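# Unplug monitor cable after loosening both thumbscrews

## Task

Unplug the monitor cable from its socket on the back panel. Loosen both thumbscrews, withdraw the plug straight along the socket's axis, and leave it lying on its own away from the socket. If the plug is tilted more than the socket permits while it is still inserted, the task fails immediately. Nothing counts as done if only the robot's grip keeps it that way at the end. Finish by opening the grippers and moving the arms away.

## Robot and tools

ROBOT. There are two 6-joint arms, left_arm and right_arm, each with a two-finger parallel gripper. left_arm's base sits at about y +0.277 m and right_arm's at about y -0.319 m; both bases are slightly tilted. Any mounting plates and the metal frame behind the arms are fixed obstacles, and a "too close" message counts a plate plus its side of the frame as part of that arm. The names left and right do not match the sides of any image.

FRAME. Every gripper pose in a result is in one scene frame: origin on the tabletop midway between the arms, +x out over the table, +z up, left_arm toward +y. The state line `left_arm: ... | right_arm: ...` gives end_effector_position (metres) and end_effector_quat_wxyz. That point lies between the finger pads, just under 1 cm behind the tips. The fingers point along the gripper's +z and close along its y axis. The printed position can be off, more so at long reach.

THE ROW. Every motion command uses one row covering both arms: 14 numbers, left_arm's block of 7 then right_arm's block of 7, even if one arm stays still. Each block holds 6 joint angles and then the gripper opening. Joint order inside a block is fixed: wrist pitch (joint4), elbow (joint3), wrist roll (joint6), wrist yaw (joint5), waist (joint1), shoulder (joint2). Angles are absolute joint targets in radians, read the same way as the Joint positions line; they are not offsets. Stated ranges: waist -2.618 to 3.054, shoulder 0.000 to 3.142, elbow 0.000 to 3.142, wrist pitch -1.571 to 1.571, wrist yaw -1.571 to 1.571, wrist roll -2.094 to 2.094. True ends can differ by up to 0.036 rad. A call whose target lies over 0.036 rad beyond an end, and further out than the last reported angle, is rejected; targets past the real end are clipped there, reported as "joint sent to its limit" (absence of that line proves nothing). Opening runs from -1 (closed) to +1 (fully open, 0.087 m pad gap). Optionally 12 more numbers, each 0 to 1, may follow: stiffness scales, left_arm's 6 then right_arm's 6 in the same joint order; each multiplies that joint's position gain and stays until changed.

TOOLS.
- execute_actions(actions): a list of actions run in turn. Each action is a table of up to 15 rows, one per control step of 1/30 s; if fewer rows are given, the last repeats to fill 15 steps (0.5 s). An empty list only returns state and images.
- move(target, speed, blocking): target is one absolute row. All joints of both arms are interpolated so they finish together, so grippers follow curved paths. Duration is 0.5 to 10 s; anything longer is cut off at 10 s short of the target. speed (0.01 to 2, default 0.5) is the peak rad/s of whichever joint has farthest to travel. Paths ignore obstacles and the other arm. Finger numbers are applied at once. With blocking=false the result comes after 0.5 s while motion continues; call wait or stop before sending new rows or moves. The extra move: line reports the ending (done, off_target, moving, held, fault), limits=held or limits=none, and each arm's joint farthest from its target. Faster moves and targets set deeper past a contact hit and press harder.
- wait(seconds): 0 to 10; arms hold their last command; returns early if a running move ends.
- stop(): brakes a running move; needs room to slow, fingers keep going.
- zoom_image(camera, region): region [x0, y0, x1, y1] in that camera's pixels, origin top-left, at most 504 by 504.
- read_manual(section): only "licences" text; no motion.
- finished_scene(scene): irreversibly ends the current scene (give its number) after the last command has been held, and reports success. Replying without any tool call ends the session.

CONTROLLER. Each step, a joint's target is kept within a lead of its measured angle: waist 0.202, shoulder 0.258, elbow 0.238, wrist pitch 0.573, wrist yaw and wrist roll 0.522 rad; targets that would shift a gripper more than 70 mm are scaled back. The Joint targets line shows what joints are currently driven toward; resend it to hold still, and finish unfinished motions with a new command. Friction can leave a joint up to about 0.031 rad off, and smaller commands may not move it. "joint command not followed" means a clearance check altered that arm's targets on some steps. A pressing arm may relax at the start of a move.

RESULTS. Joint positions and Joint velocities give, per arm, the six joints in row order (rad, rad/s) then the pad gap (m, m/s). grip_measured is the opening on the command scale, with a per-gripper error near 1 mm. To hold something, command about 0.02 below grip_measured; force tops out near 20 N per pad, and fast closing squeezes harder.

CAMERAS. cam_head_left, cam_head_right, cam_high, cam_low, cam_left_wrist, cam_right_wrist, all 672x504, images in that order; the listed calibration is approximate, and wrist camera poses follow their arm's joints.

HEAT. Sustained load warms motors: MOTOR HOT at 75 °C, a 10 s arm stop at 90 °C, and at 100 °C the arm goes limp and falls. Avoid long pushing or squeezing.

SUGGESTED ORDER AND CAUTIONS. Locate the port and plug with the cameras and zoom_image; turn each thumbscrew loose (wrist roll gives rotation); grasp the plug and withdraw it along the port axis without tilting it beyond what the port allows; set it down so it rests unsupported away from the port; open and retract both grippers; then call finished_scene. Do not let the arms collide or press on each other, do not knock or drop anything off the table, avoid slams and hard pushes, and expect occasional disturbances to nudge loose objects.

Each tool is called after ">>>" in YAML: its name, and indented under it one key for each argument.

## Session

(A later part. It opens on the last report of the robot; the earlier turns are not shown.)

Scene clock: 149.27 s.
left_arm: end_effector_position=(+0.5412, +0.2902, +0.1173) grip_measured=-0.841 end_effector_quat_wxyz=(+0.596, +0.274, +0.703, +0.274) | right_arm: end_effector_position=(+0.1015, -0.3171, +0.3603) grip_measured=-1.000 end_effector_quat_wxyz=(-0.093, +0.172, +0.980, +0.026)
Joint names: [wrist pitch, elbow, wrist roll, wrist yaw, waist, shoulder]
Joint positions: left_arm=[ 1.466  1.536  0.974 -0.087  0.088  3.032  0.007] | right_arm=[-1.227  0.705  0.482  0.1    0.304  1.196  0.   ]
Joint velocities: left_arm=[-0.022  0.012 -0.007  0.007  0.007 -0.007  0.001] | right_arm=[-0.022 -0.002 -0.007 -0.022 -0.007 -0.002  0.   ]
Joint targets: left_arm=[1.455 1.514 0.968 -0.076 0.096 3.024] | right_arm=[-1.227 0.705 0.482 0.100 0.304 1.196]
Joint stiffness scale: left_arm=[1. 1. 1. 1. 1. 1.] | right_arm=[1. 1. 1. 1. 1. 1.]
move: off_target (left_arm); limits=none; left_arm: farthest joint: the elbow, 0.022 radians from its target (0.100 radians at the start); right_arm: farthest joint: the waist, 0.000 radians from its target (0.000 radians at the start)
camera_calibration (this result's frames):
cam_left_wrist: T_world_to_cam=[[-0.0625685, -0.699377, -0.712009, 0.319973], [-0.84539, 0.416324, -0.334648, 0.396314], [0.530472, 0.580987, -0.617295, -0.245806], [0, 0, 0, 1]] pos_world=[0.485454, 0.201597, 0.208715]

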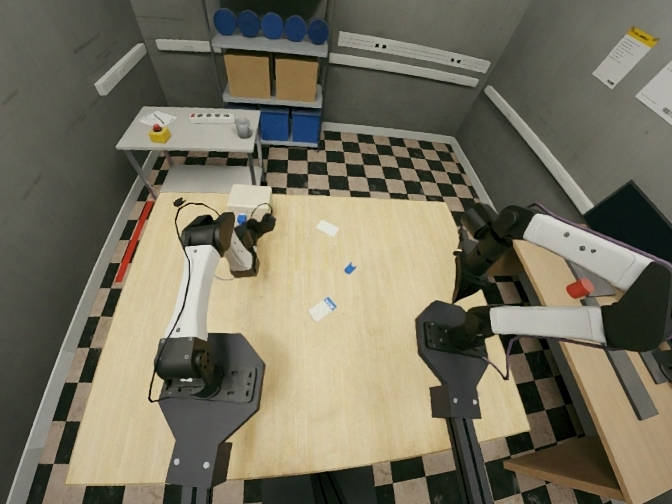

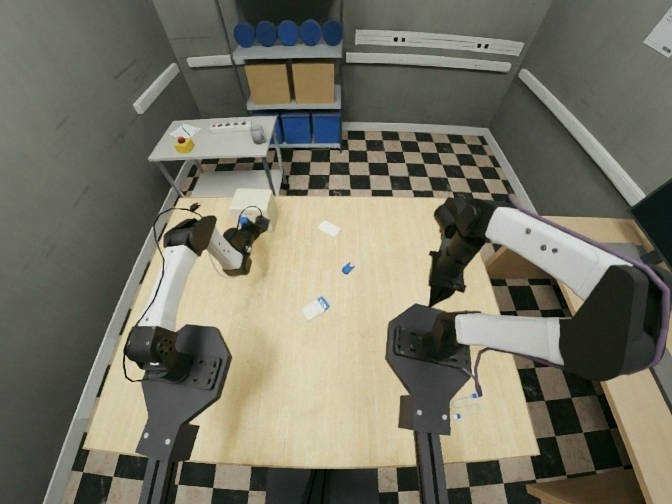

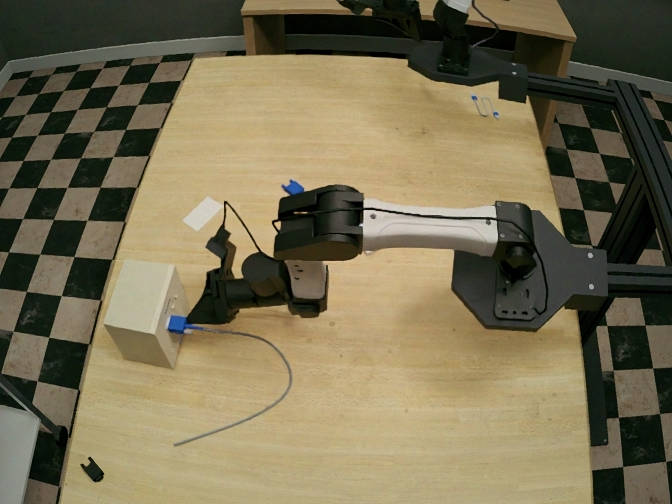

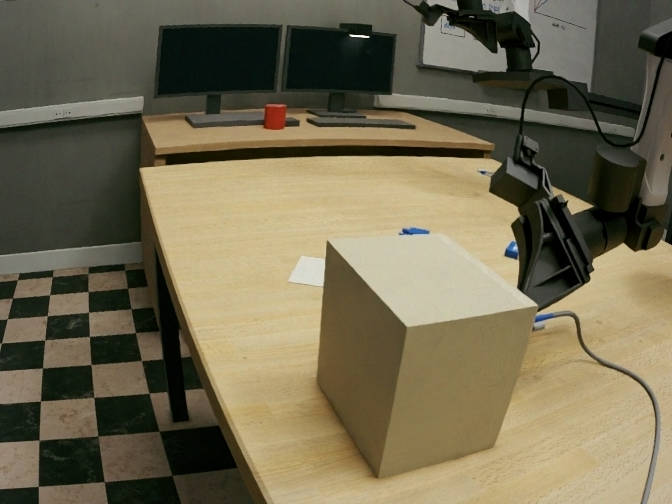

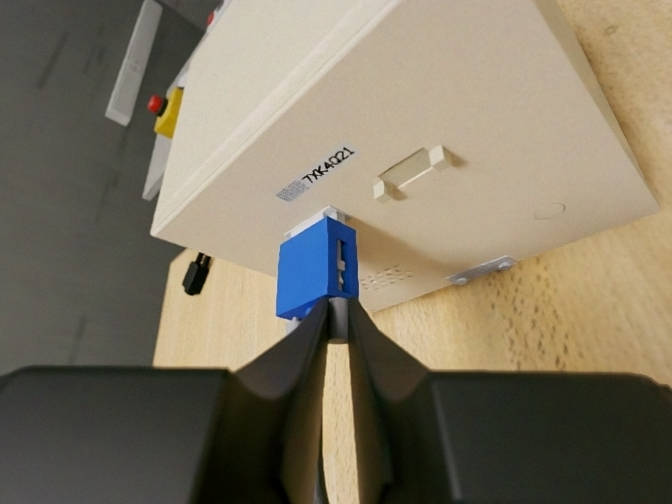

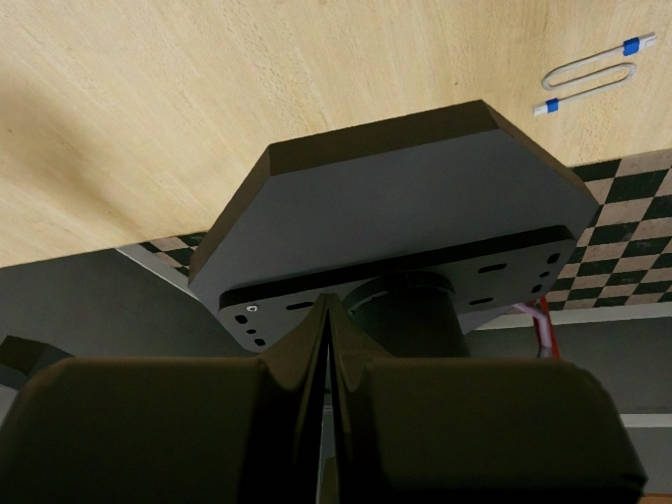

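>>> move:
  target: [1.515,1.63,1.267,-0.142,0.059,3.131,-0.76,-1.227,0.705,0.482,0.1,0.304,1.196,-1]
  speed: 0.6

>>> execute_actions:
  actions:
    - [[1.515,1.63,1.267,-0.142,0.059,3.131,-0.8,-1.227,0.705,0.482,0.1,0.304,1.196,-1],[1.515,1.63,1.267,-0.142,0.059,3.131,-0.82,-1.227,0.705,0.482,0.1,0.304,1.196,-1],[1.515,1.63,1.267,-0.142,0.059,3.131,-0.84,-1.227,0.705,0.482,0.1,0.304,1.196,-1],[1.515,1.63,1.267,-0.142,0.059,3.131,-0.86,-1.227,0.705,0.482,0.1,0.304,1.196,-1],[1.515,1.63,1.267,-0.142,0.059,3.131,-0.88,-1.227,0.705,0.482,0.1,0.304,1.196,-1],[1.515,1.63,1.267,-0.142,0.059,3.131,-0.9,-1.227,0.705,0.482,0.1,0.304,1.196,-1]]

>>> move:
  target: [1.455,1.514,0.968,-0.076,0.096,3.024,-0.9,-1.227,0.705,0.482,0.1,0.304,1.196,-1]
  speed: 0.5

>>> move:
  target: [1.455,1.484,0.968,-0.13,0.045,2.99,-0.7,-1.227,0.705,0.482,0.1,0.304,1.196,-1]
  speed: 0.15

>>> move:
  target: [1.455,1.42,0.968,-0.13,0.045,2.925,-0.7,-1.227,0.705,0.482,0.1,0.304,1.196,-1]

>>> move:
  target: [1.33,1.33,0.384,0.124,0.208,2.79,0.25,-1.227,0.705,0.482,0.1,0.304,1.196,-1]
  speed: 1.0

Scene clock: 151.73 s.
left_arm: end_effector_position=(+0.5409, +0.2901, +0.1164) grip_measured=-0.760 end_effector_quat_wxyz=(+0.557, +0.355, +0.652, +0.372) | right_arm: end_effector_position=(+0.1015, -0.3171, +0.3603) grip_measured=-1.000 end_effector_quat_wxyz=(-0.093, +0.172, +0.980, +0.026)
Joint names: [wrist pitch, elbow, wrist roll, wrist yaw, waist, shoulder]
Joint positions: left_arm=[ 1.51   1.614  1.259 -0.13   0.067  3.113  0.011] | right_arm=[-1.227  0.705  0.482  0.1    0.304  1.196  0.   ]
Joint velocities: left_arm=[-0.066 -0.002 -0.051 -0.022 -0.002  0.002  0.001] | right_arm=[-0.066 -0.007 -0.037 -0.037  0.012  0.007  0.   ]
Joint targets: left_arm=[1.515 1.630 1.267 -0.142 0.059 3.131] | right_arm=[-1.227 0.705 0.482 0.100 0.304 1.196]
Joint stiffness scale: left_arm=[1. 1. 1. 1. 1. 1.] | right_arm=[1. 1. 1. 1. 1. 1.]
move: done; limits=none; left_arm: farthest joint: the shoulder, 0.018 radians from its target (0.099 radians at the start); right_arm: farthest joint: the waist, 0.000 radians from its target (0.000 radians at the start)
camera_calibration (this result's frames):
cam_left_wrist: T_world_to_cam=[[-0.0534369, -0.471001, -0.880513, 0.267712], [-0.839063, 0.499257, -0.21614, 0.354557], [0.541404, 0.727255, -0.421878, -0.317319], [0, 0, 0, 1]] pos_world=[0.483599, 0.17985, 0.178488]

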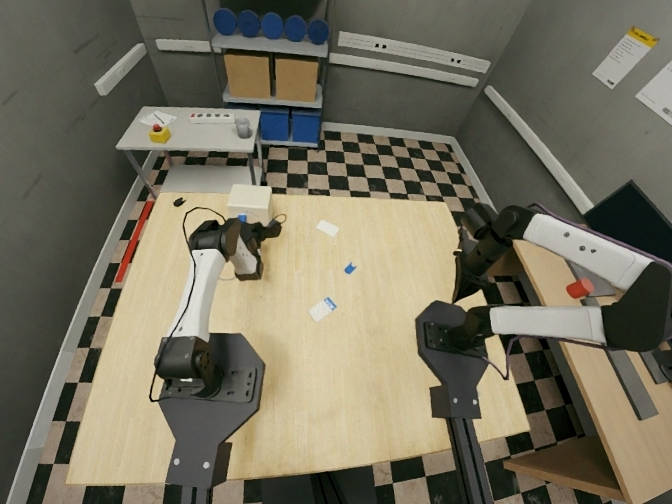

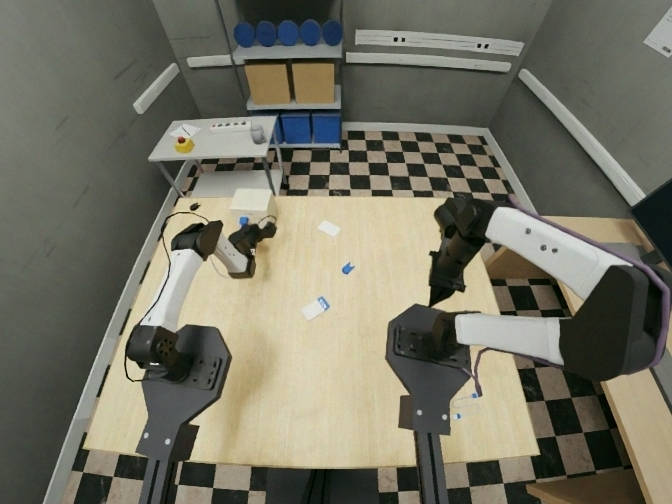

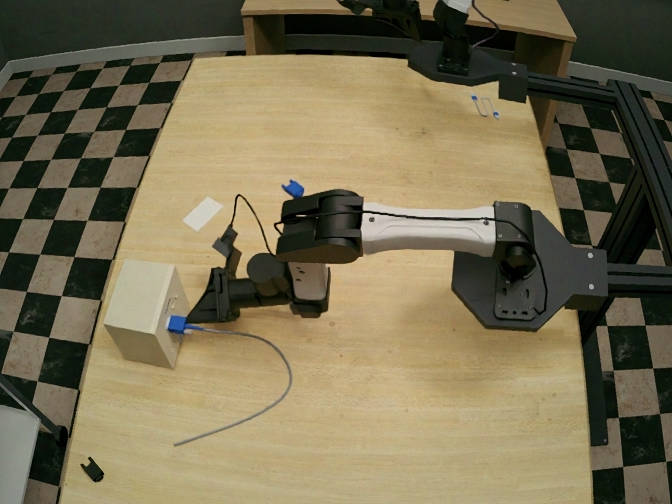

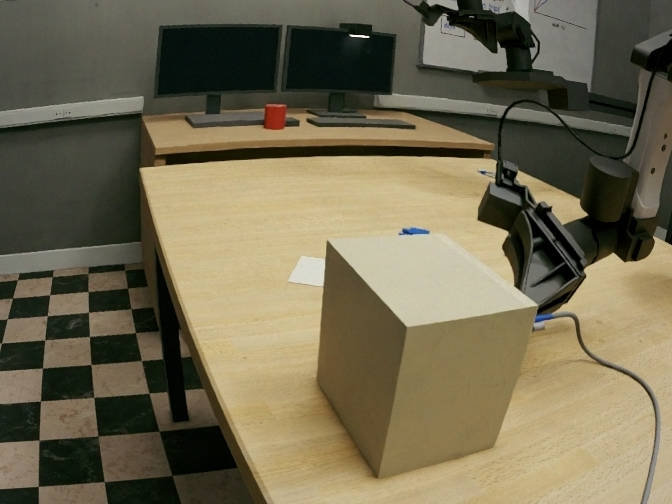

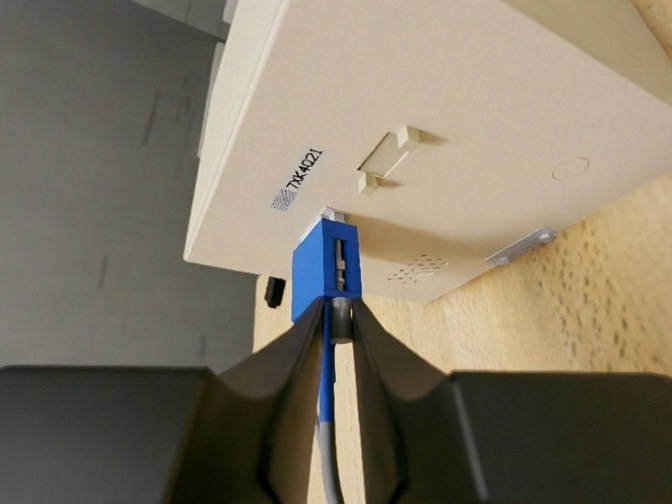

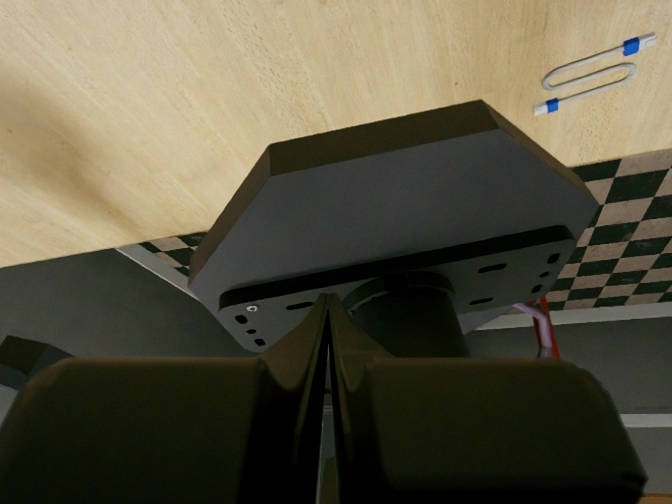

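Scene clock: 152.23 s.
left_arm: end_effector_position=(+0.5410, +0.2899, +0.1165) grip_measured=-0.841 end_effector_quat_wxyz=(+0.557, +0.355, +0.652, +0.372) | right_arm: end_effector_position=(+0.1015, -0.3171, +0.3603) grip_measured=-1.000 end_effector_quat_wxyz=(-0.093, +0.172, +0.980, +0.026)
Joint names: [wrist pitch, elbow, wrist roll, wrist yaw, waist, shoulder]
Joint positions: left_arm=[ 1.51   1.614  1.259 -0.13   0.067  3.113  0.007] | right_arm=[-1.227  0.705  0.482  0.1    0.304  1.196  0.   ]
Joint velocities: left_arm=[ 0.007 -0.007 -0.051 -0.007  0.002 -0.022  0.   ] | right_arm=[ 0.022 -0.002 -0.037 -0.051  0.012 -0.022  0.   ]
Joint targets: left_arm=[1.515 1.630 1.267 -0.142 0.059 3.131] | right_arm=[-1.227 0.705 0.482 0.100 0.304 1.196]
Joint stiffness scale: left_arm=[1. 1. 1. 1. 1. 1.] | right_arm=[1. 1. 1. 1. 1. 1.]
camera_calibration (this result's frames):
cam_left_wrist: T_world_to_cam=[[-0.0535527, -0.471013, -0.880499, 0.267706], [-0.838861, 0.499563, -0.216215, 0.354505], [0.541705, 0.727038, -0.421868, -0.317247], [0, 0, 0, 1]] pos_world=[0.483571, 0.179646, 0.178528]

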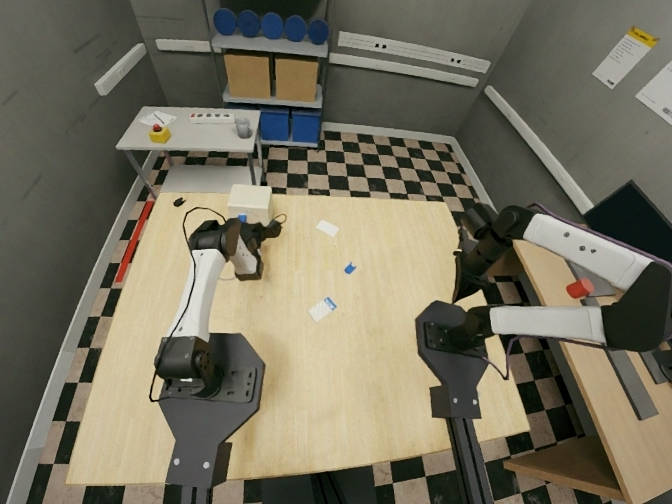

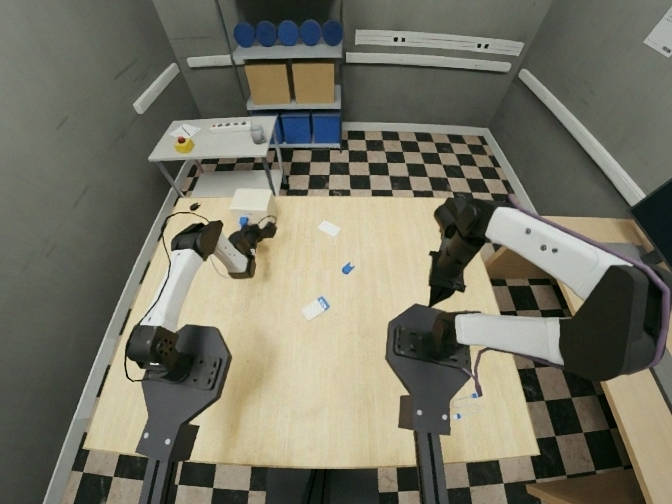

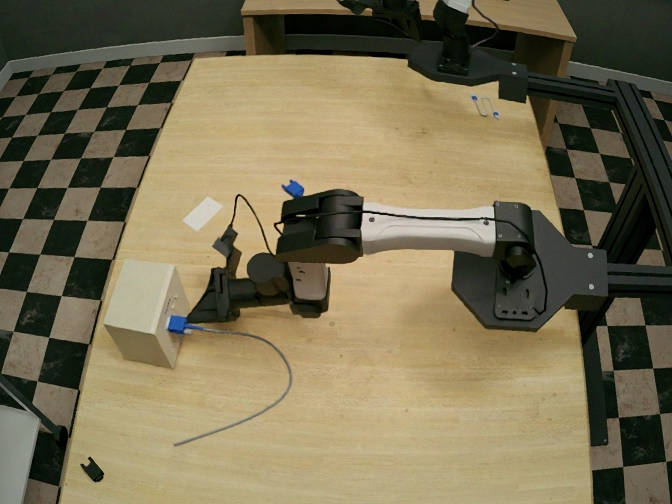

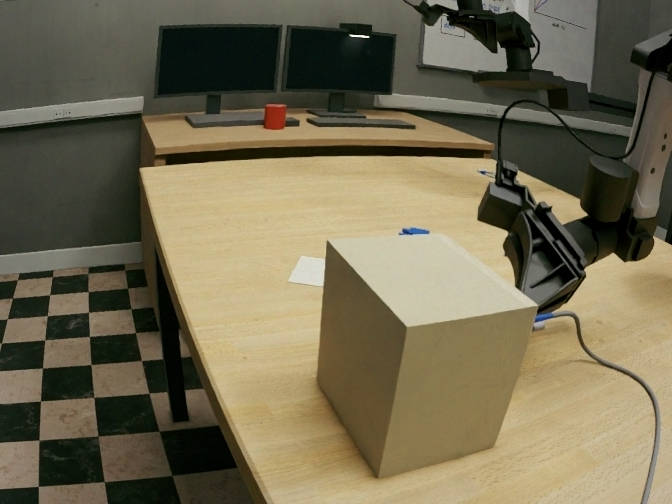

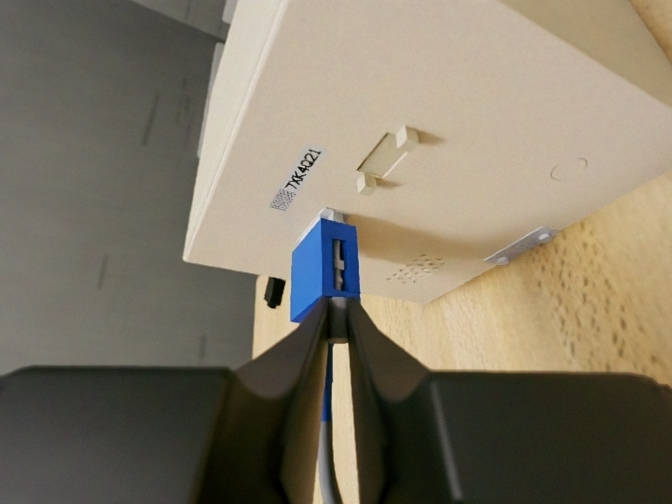

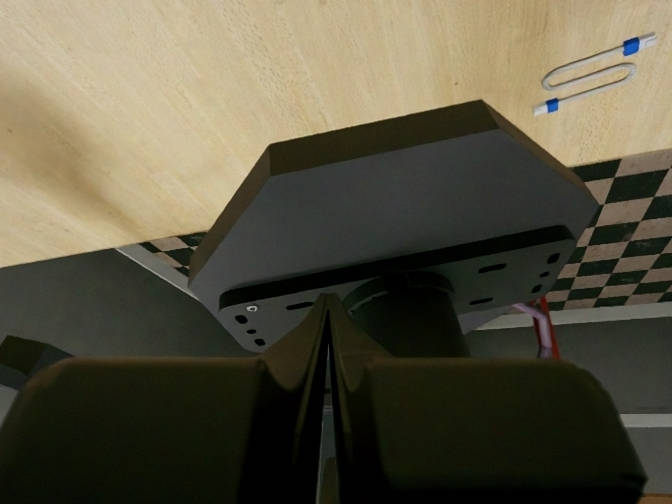

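Scene clock: 153.53 s.
left_arm: end_effector_position=(+0.5411, +0.2903, +0.1172) grip_measured=-0.841 end_effector_quat_wxyz=(+0.596, +0.274, +0.703, +0.275) | right_arm: end_effector_position=(+0.1015, -0.3171, +0.3603) grip_measured=-1.000 end_effector_quat_wxyz=(-0.093, +0.172, +0.980, +0.026)
Joint names: [wrist pitch, elbow, wrist roll, wrist yaw, waist, shoulder]
Joint positions: left_arm=[ 1.465  1.535  0.974 -0.088  0.088  3.031  0.007] | right_arm=[-1.227  0.705  0.482  0.1    0.304  1.196  0.   ]
Joint velocities: left_arm=[-0.081  0.002  0.022 -0.081  0.017  0.012 -0.001] | right_arm=[ 0.022  0.002 -0.037  0.007 -0.002  0.012  0.   ]
Joint targets: left_arm=[1.455 1.514 0.968 -0.076 0.096 3.024] | right_arm=[-1.227 0.705 0.482 0.100 0.304 1.196]
Joint stiffness scale: left_arm=[1. 1. 1. 1. 1. 1.] | right_arm=[1. 1. 1. 1. 1. 1.]
move: off_target (left_arm); limits=none; left_arm: farthest joint: the elbow, 0.021 radians from its target (0.100 radians at the start); right_arm: farthest joint: the waist, 0.000 radians from its target (0.000 radians at the start)
camera_calibration (this result's frames):
cam_left_wrist: T_world_to_cam=[[-0.0628288, -0.699073, -0.712285, 0.320078], [-0.845925, 0.416015, -0.333681, 0.396431], [0.529588, 0.581575, -0.617501, -0.245561], [0, 0, 0, 1]] pos_world=[0.485507, 0.201649, 0.208634]

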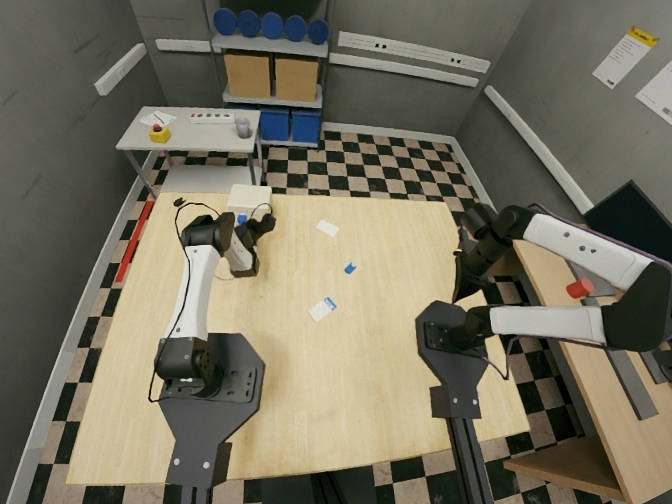

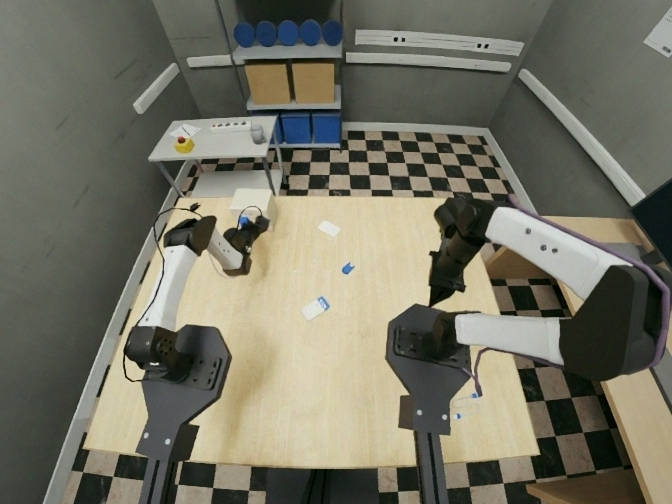

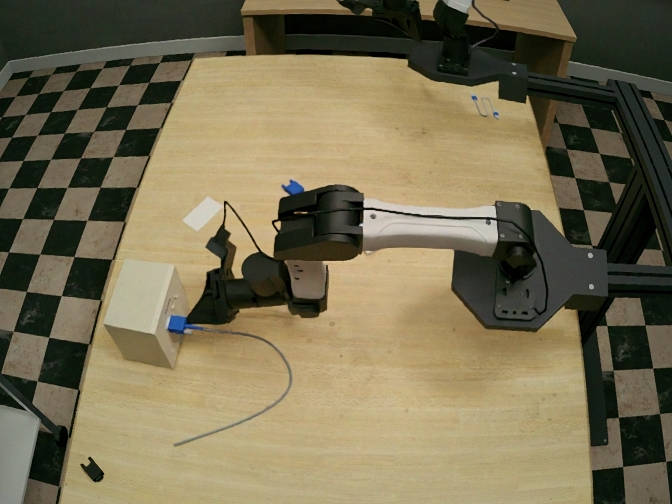

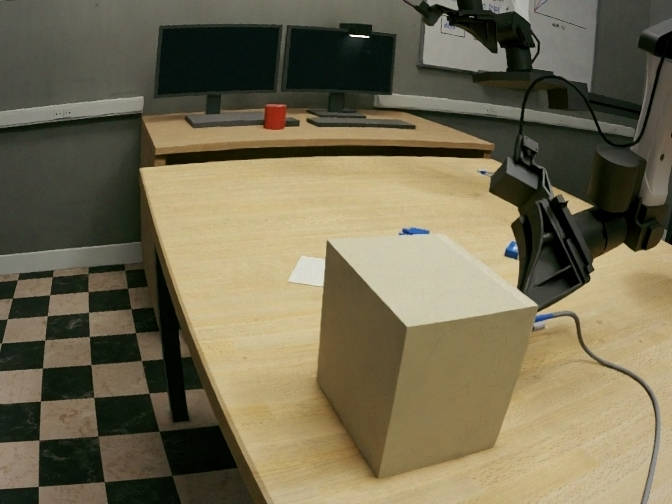

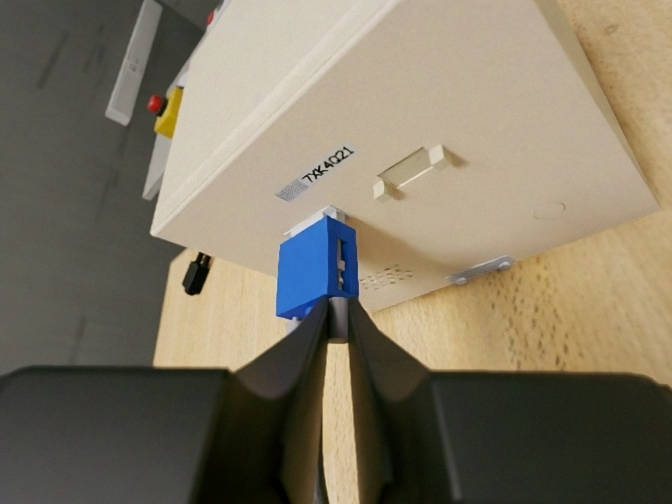

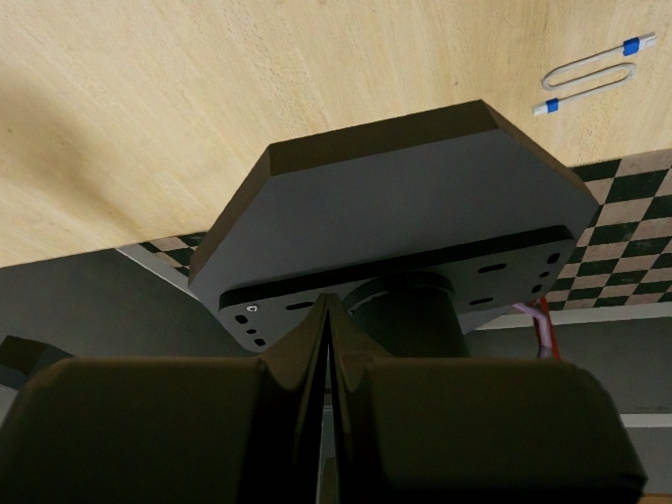

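Scene clock: 154.50 s.
left_arm: end_effector_position=(+0.5410, +0.2748, +0.1292) grip_measured=-0.700 end_effector_quat_wxyz=(+0.598, +0.275, +0.702, +0.272) | right_arm: end_effector_position=(+0.1015, -0.3171, +0.3603) grip_measured=-1.000 end_effector_quat_wxyz=(-0.093, +0.172, +0.980, +0.026)
Joint names: [wrist pitch, elbow, wrist roll, wrist yaw, waist, shoulder]
Joint positions: left_arm=[ 1.465  1.503  0.973 -0.118  0.05   2.998  0.013] | right_arm=[-1.227  0.705  0.482  0.1    0.304  1.196  0.   ]
Joint velocities: left_arm=[-0.022 -0.012 -0.007 -0.066  0.002 -0.002  0.   ] | right_arm=[-0.007  0.027 -0.051 -0.022 -0.022  0.007  0.   ]
Joint targets: left_arm=[1.455 1.484 0.968 -0.130 0.045 2.990] | right_arm=[-1.227 0.705 0.482 0.100 0.304 1.196]
Joint stiffness scale: left_arm=[1. 1. 1. 1. 1. 1.] | right_arm=[1. 1. 1. 1. 1. 1.]
move: done; limits=none; left_arm: farthest joint: the elbow, 0.019 radians from its target (0.051 radians at the start); right_arm: farthest joint: the waist, 0.000 radians from its target (0.000 radians at the start)
camera_calibration (this result's frames):
cam_left_wrist: T_world_to_cam=[[-0.0661198, -0.699284, -0.71178, 0.319518], [-0.842316, 0.421529, -0.335882, 0.403682], [0.534913, 0.577335, -0.616889, -0.230897], [0, 0, 0, 1]] pos_world=[0.484664, 0.186575, 0.220578]

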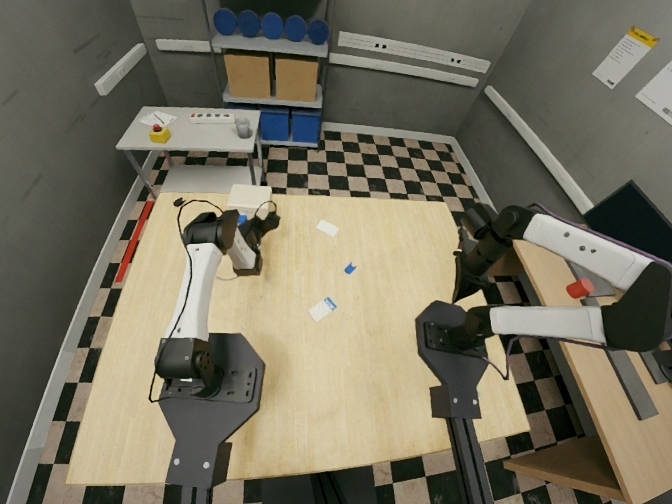

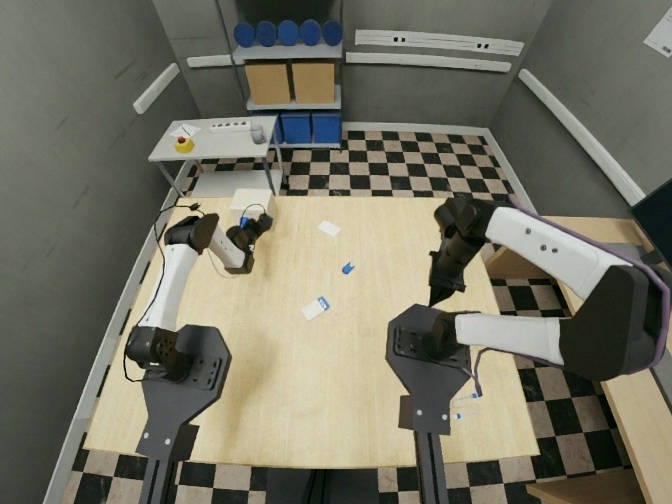

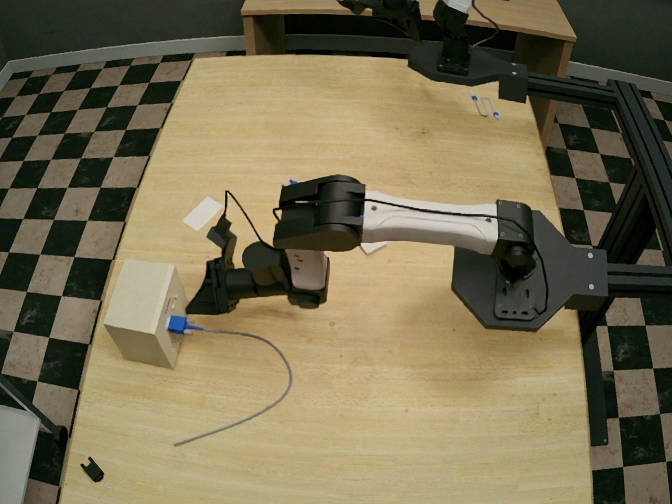

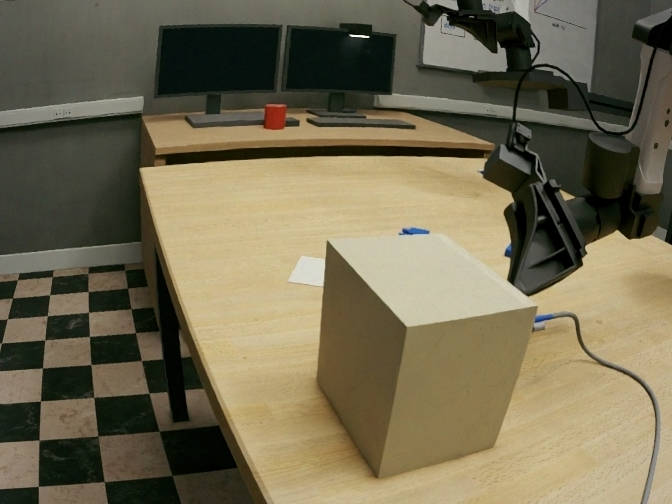

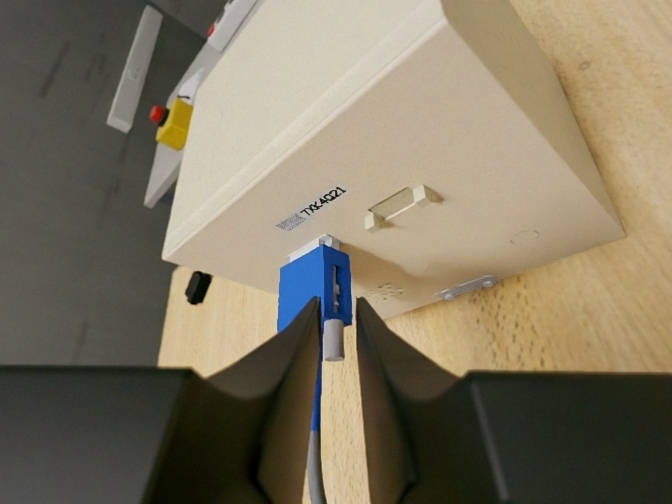

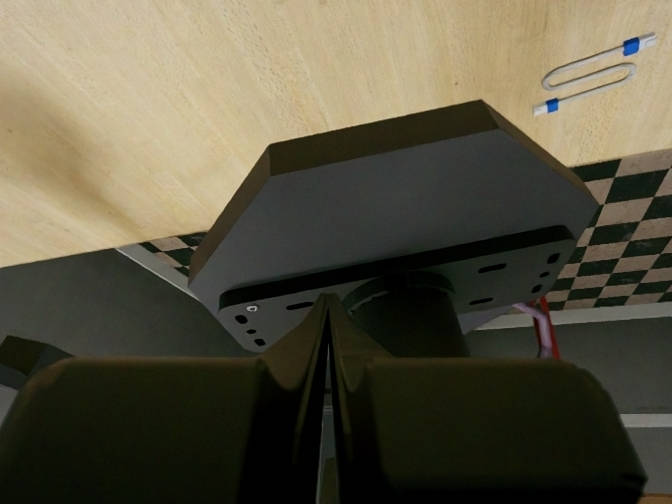

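Scene clock: 155.37 s.
left_arm: end_effector_position=(+0.5405, +0.2783, +0.1476) grip_measured=-0.700 end_effector_quat_wxyz=(+0.598, +0.275, +0.701, +0.273) | right_arm: end_effector_position=(+0.1015, -0.3171, +0.3603) grip_measured=-1.000 end_effector_quat_wxyz=(-0.093, +0.172, +0.980, +0.026)
Joint names: [wrist pitch, elbow, wrist roll, wrist yaw, waist, shoulder]
Joint positions: left_arm=[ 1.465  1.438  0.973 -0.118  0.05   2.931  0.013] | right_arm=[-1.227  0.705  0.482  0.1    0.304  1.196  0.   ]
Joint velocities: left_arm=[ 0.037  0.002  0.037  0.007 -0.017 -0.002  0.   ] | right_arm=[ 0.066  0.007  0.037  0.007 -0.007 -0.002  0.   ]
Joint targets: left_arm=[1.455 1.420 0.968 -0.130 0.045 2.925] | right_arm=[-1.227 0.705 0.482 0.100 0.304 1.196]
Joint stiffness scale: left_arm=[1. 1. 1. 1. 1. 1.] | right_arm=[1. 1. 1. 1. 1. 1.]
move: done; limits=none; left_arm: farthest joint: the elbow, 0.018 radians from its target (0.083 radians at the start); right_arm: farthest joint: the waist, 0.000 radians from its target (0.000 radians at the start)
camera_calibration (this result's frames):
cam_left_wrist: T_world_to_cam=[[-0.063382, -0.699397, -0.711917, 0.33356], [-0.841721, 0.420718, -0.338381, 0.408172], [0.536179, 0.577788, -0.615364, -0.222362], [0, 0, 0, 1]] pos_world=[0.483935, 0.190044, 0.238751]

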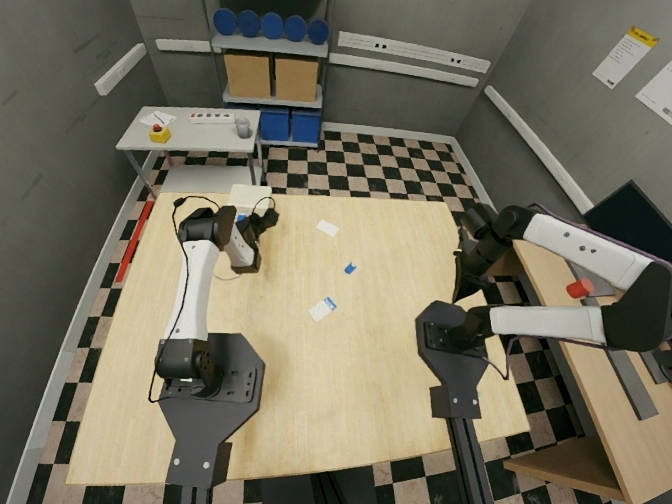

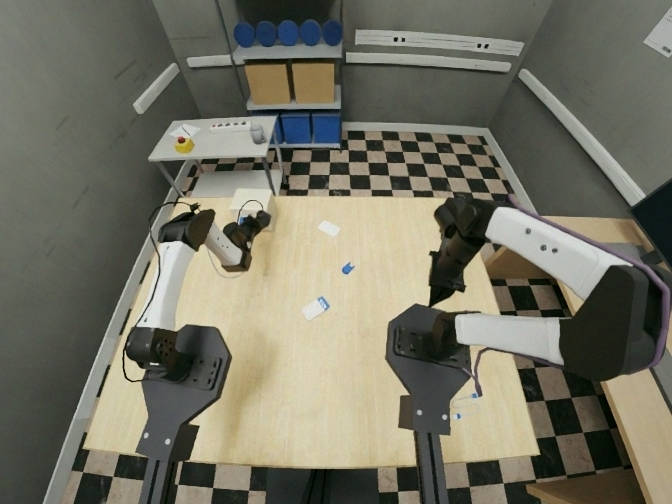

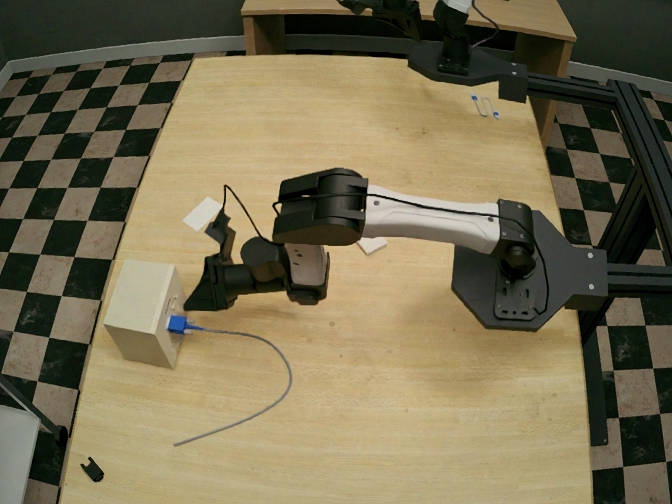

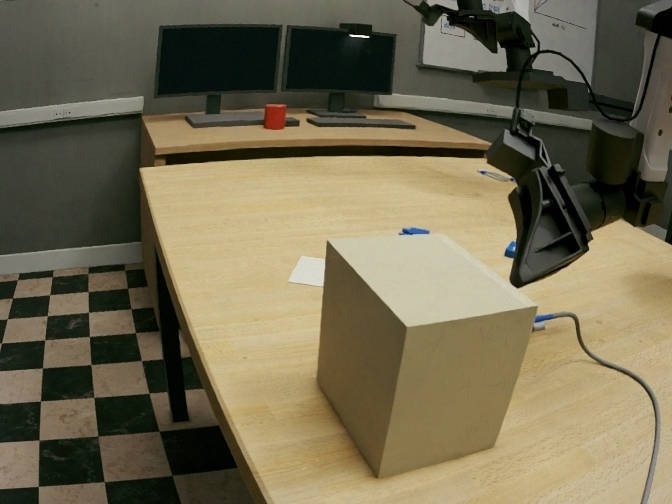

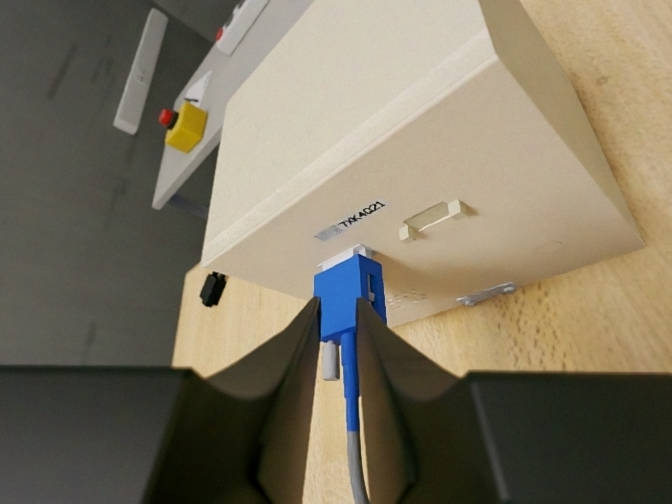

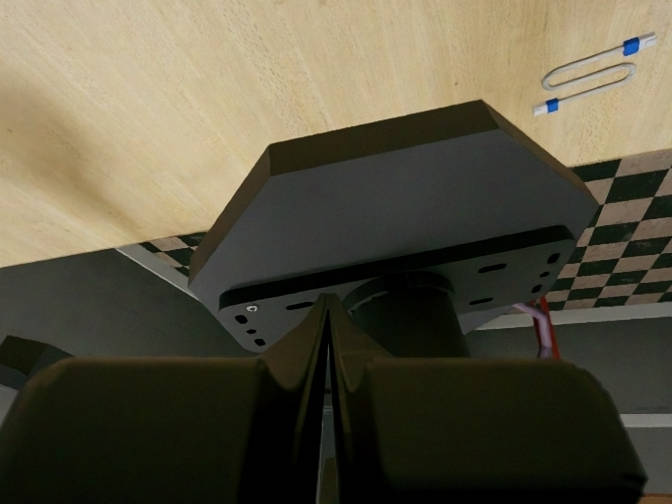

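Scene clock: 156.90 s.
left_arm: end_effector_position=(+0.5382, +0.3115, +0.1462) grip_measured=+0.250 end_effector_quat_wxyz=(+0.634, +0.089, +0.766, +0.050) | right_arm: end_effector_position=(+0.1015, -0.3171, +0.3603) grip_measured=-1.000 end_effector_quat_wxyz=(-0.093, +0.172, +0.980, +0.026)
Joint names: [wrist pitch, elbow, wrist roll, wrist yaw, waist, shoulder]
Joint positions: left_arm=[1.35  1.349 0.39  0.113 0.203 2.798 0.055] | right_arm=[-1.227  0.705  0.482  0.1    0.304  1.196  0.   ]
Joint velocities: left_arm=[-0.051 -0.002  0.007  0.037  0.012  0.012 -0.   ] | right_arm=[ 0.007 -0.007 -0.051  0.007 -0.007 -0.002  0.   ]
Joint targets: left_arm=[1.330 1.330 0.384 0.124 0.208 2.790] | right_arm=[-1.227 0.705 0.482 0.100 0.304 1.196]
Joint stiffness scale: left_arm=[1. 1. 1. 1. 1. 1.] | right_arm=[1. 1. 1. 1. 1. 1.]
move: done; limits=none; left_arm: farthest joint: the wrist pitch, 0.020 radians from its target (0.135 radians at the start); right_arm: farthest joint: the waist, 0.000 radians from its target (0.000 radians at the start)
camera_calibration (this result's frames):
cam_left_wrist: T_world_to_cam=[[-0.0777795, -0.978779, -0.189584, 0.374062], [-0.865127, 0.16077, -0.475088, 0.505318], [0.495486, 0.127062, -0.859272, -0.043213], [0, 0, 0, 1]] pos_world=[0.48767, 0.290375, 0.273855]

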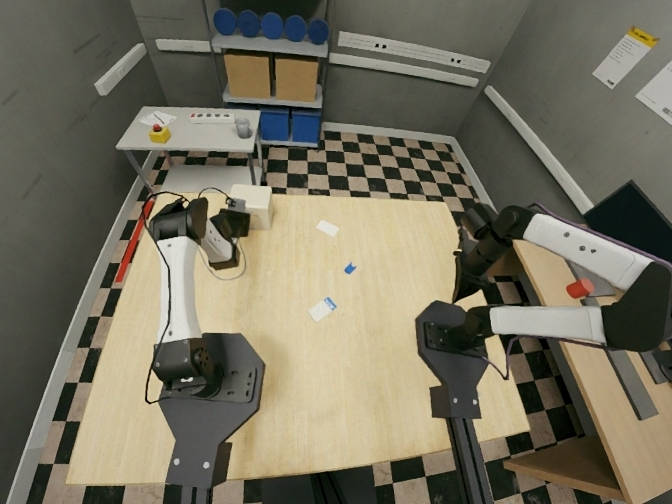

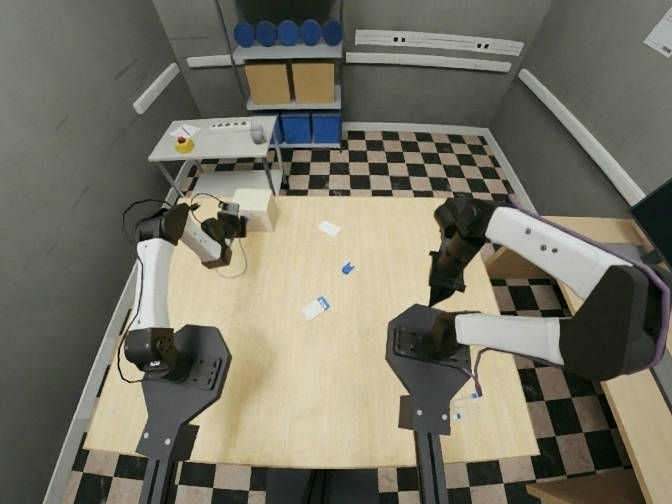

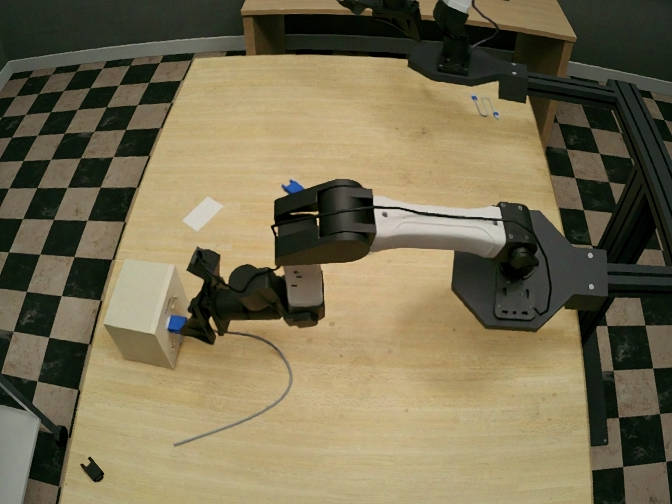

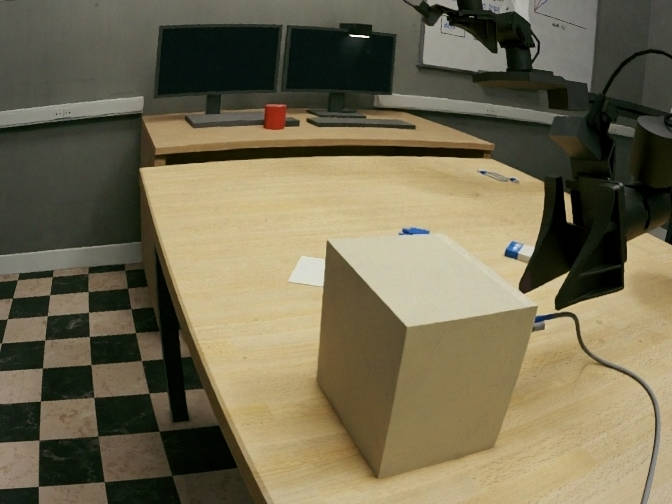

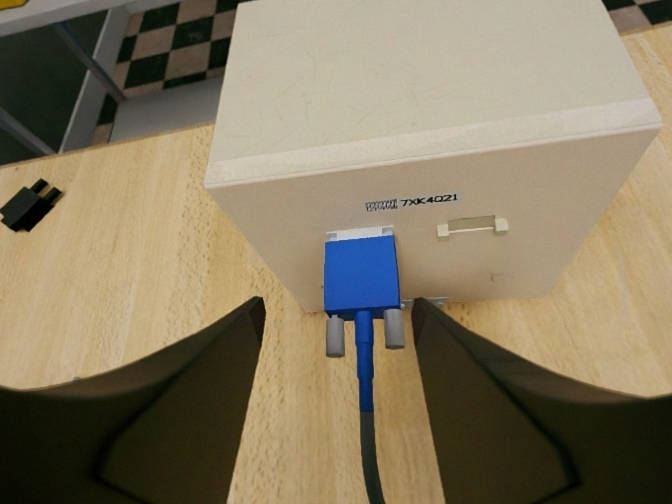

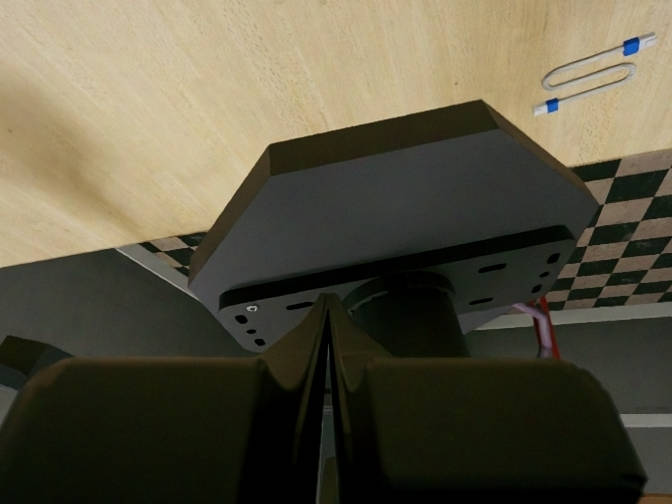

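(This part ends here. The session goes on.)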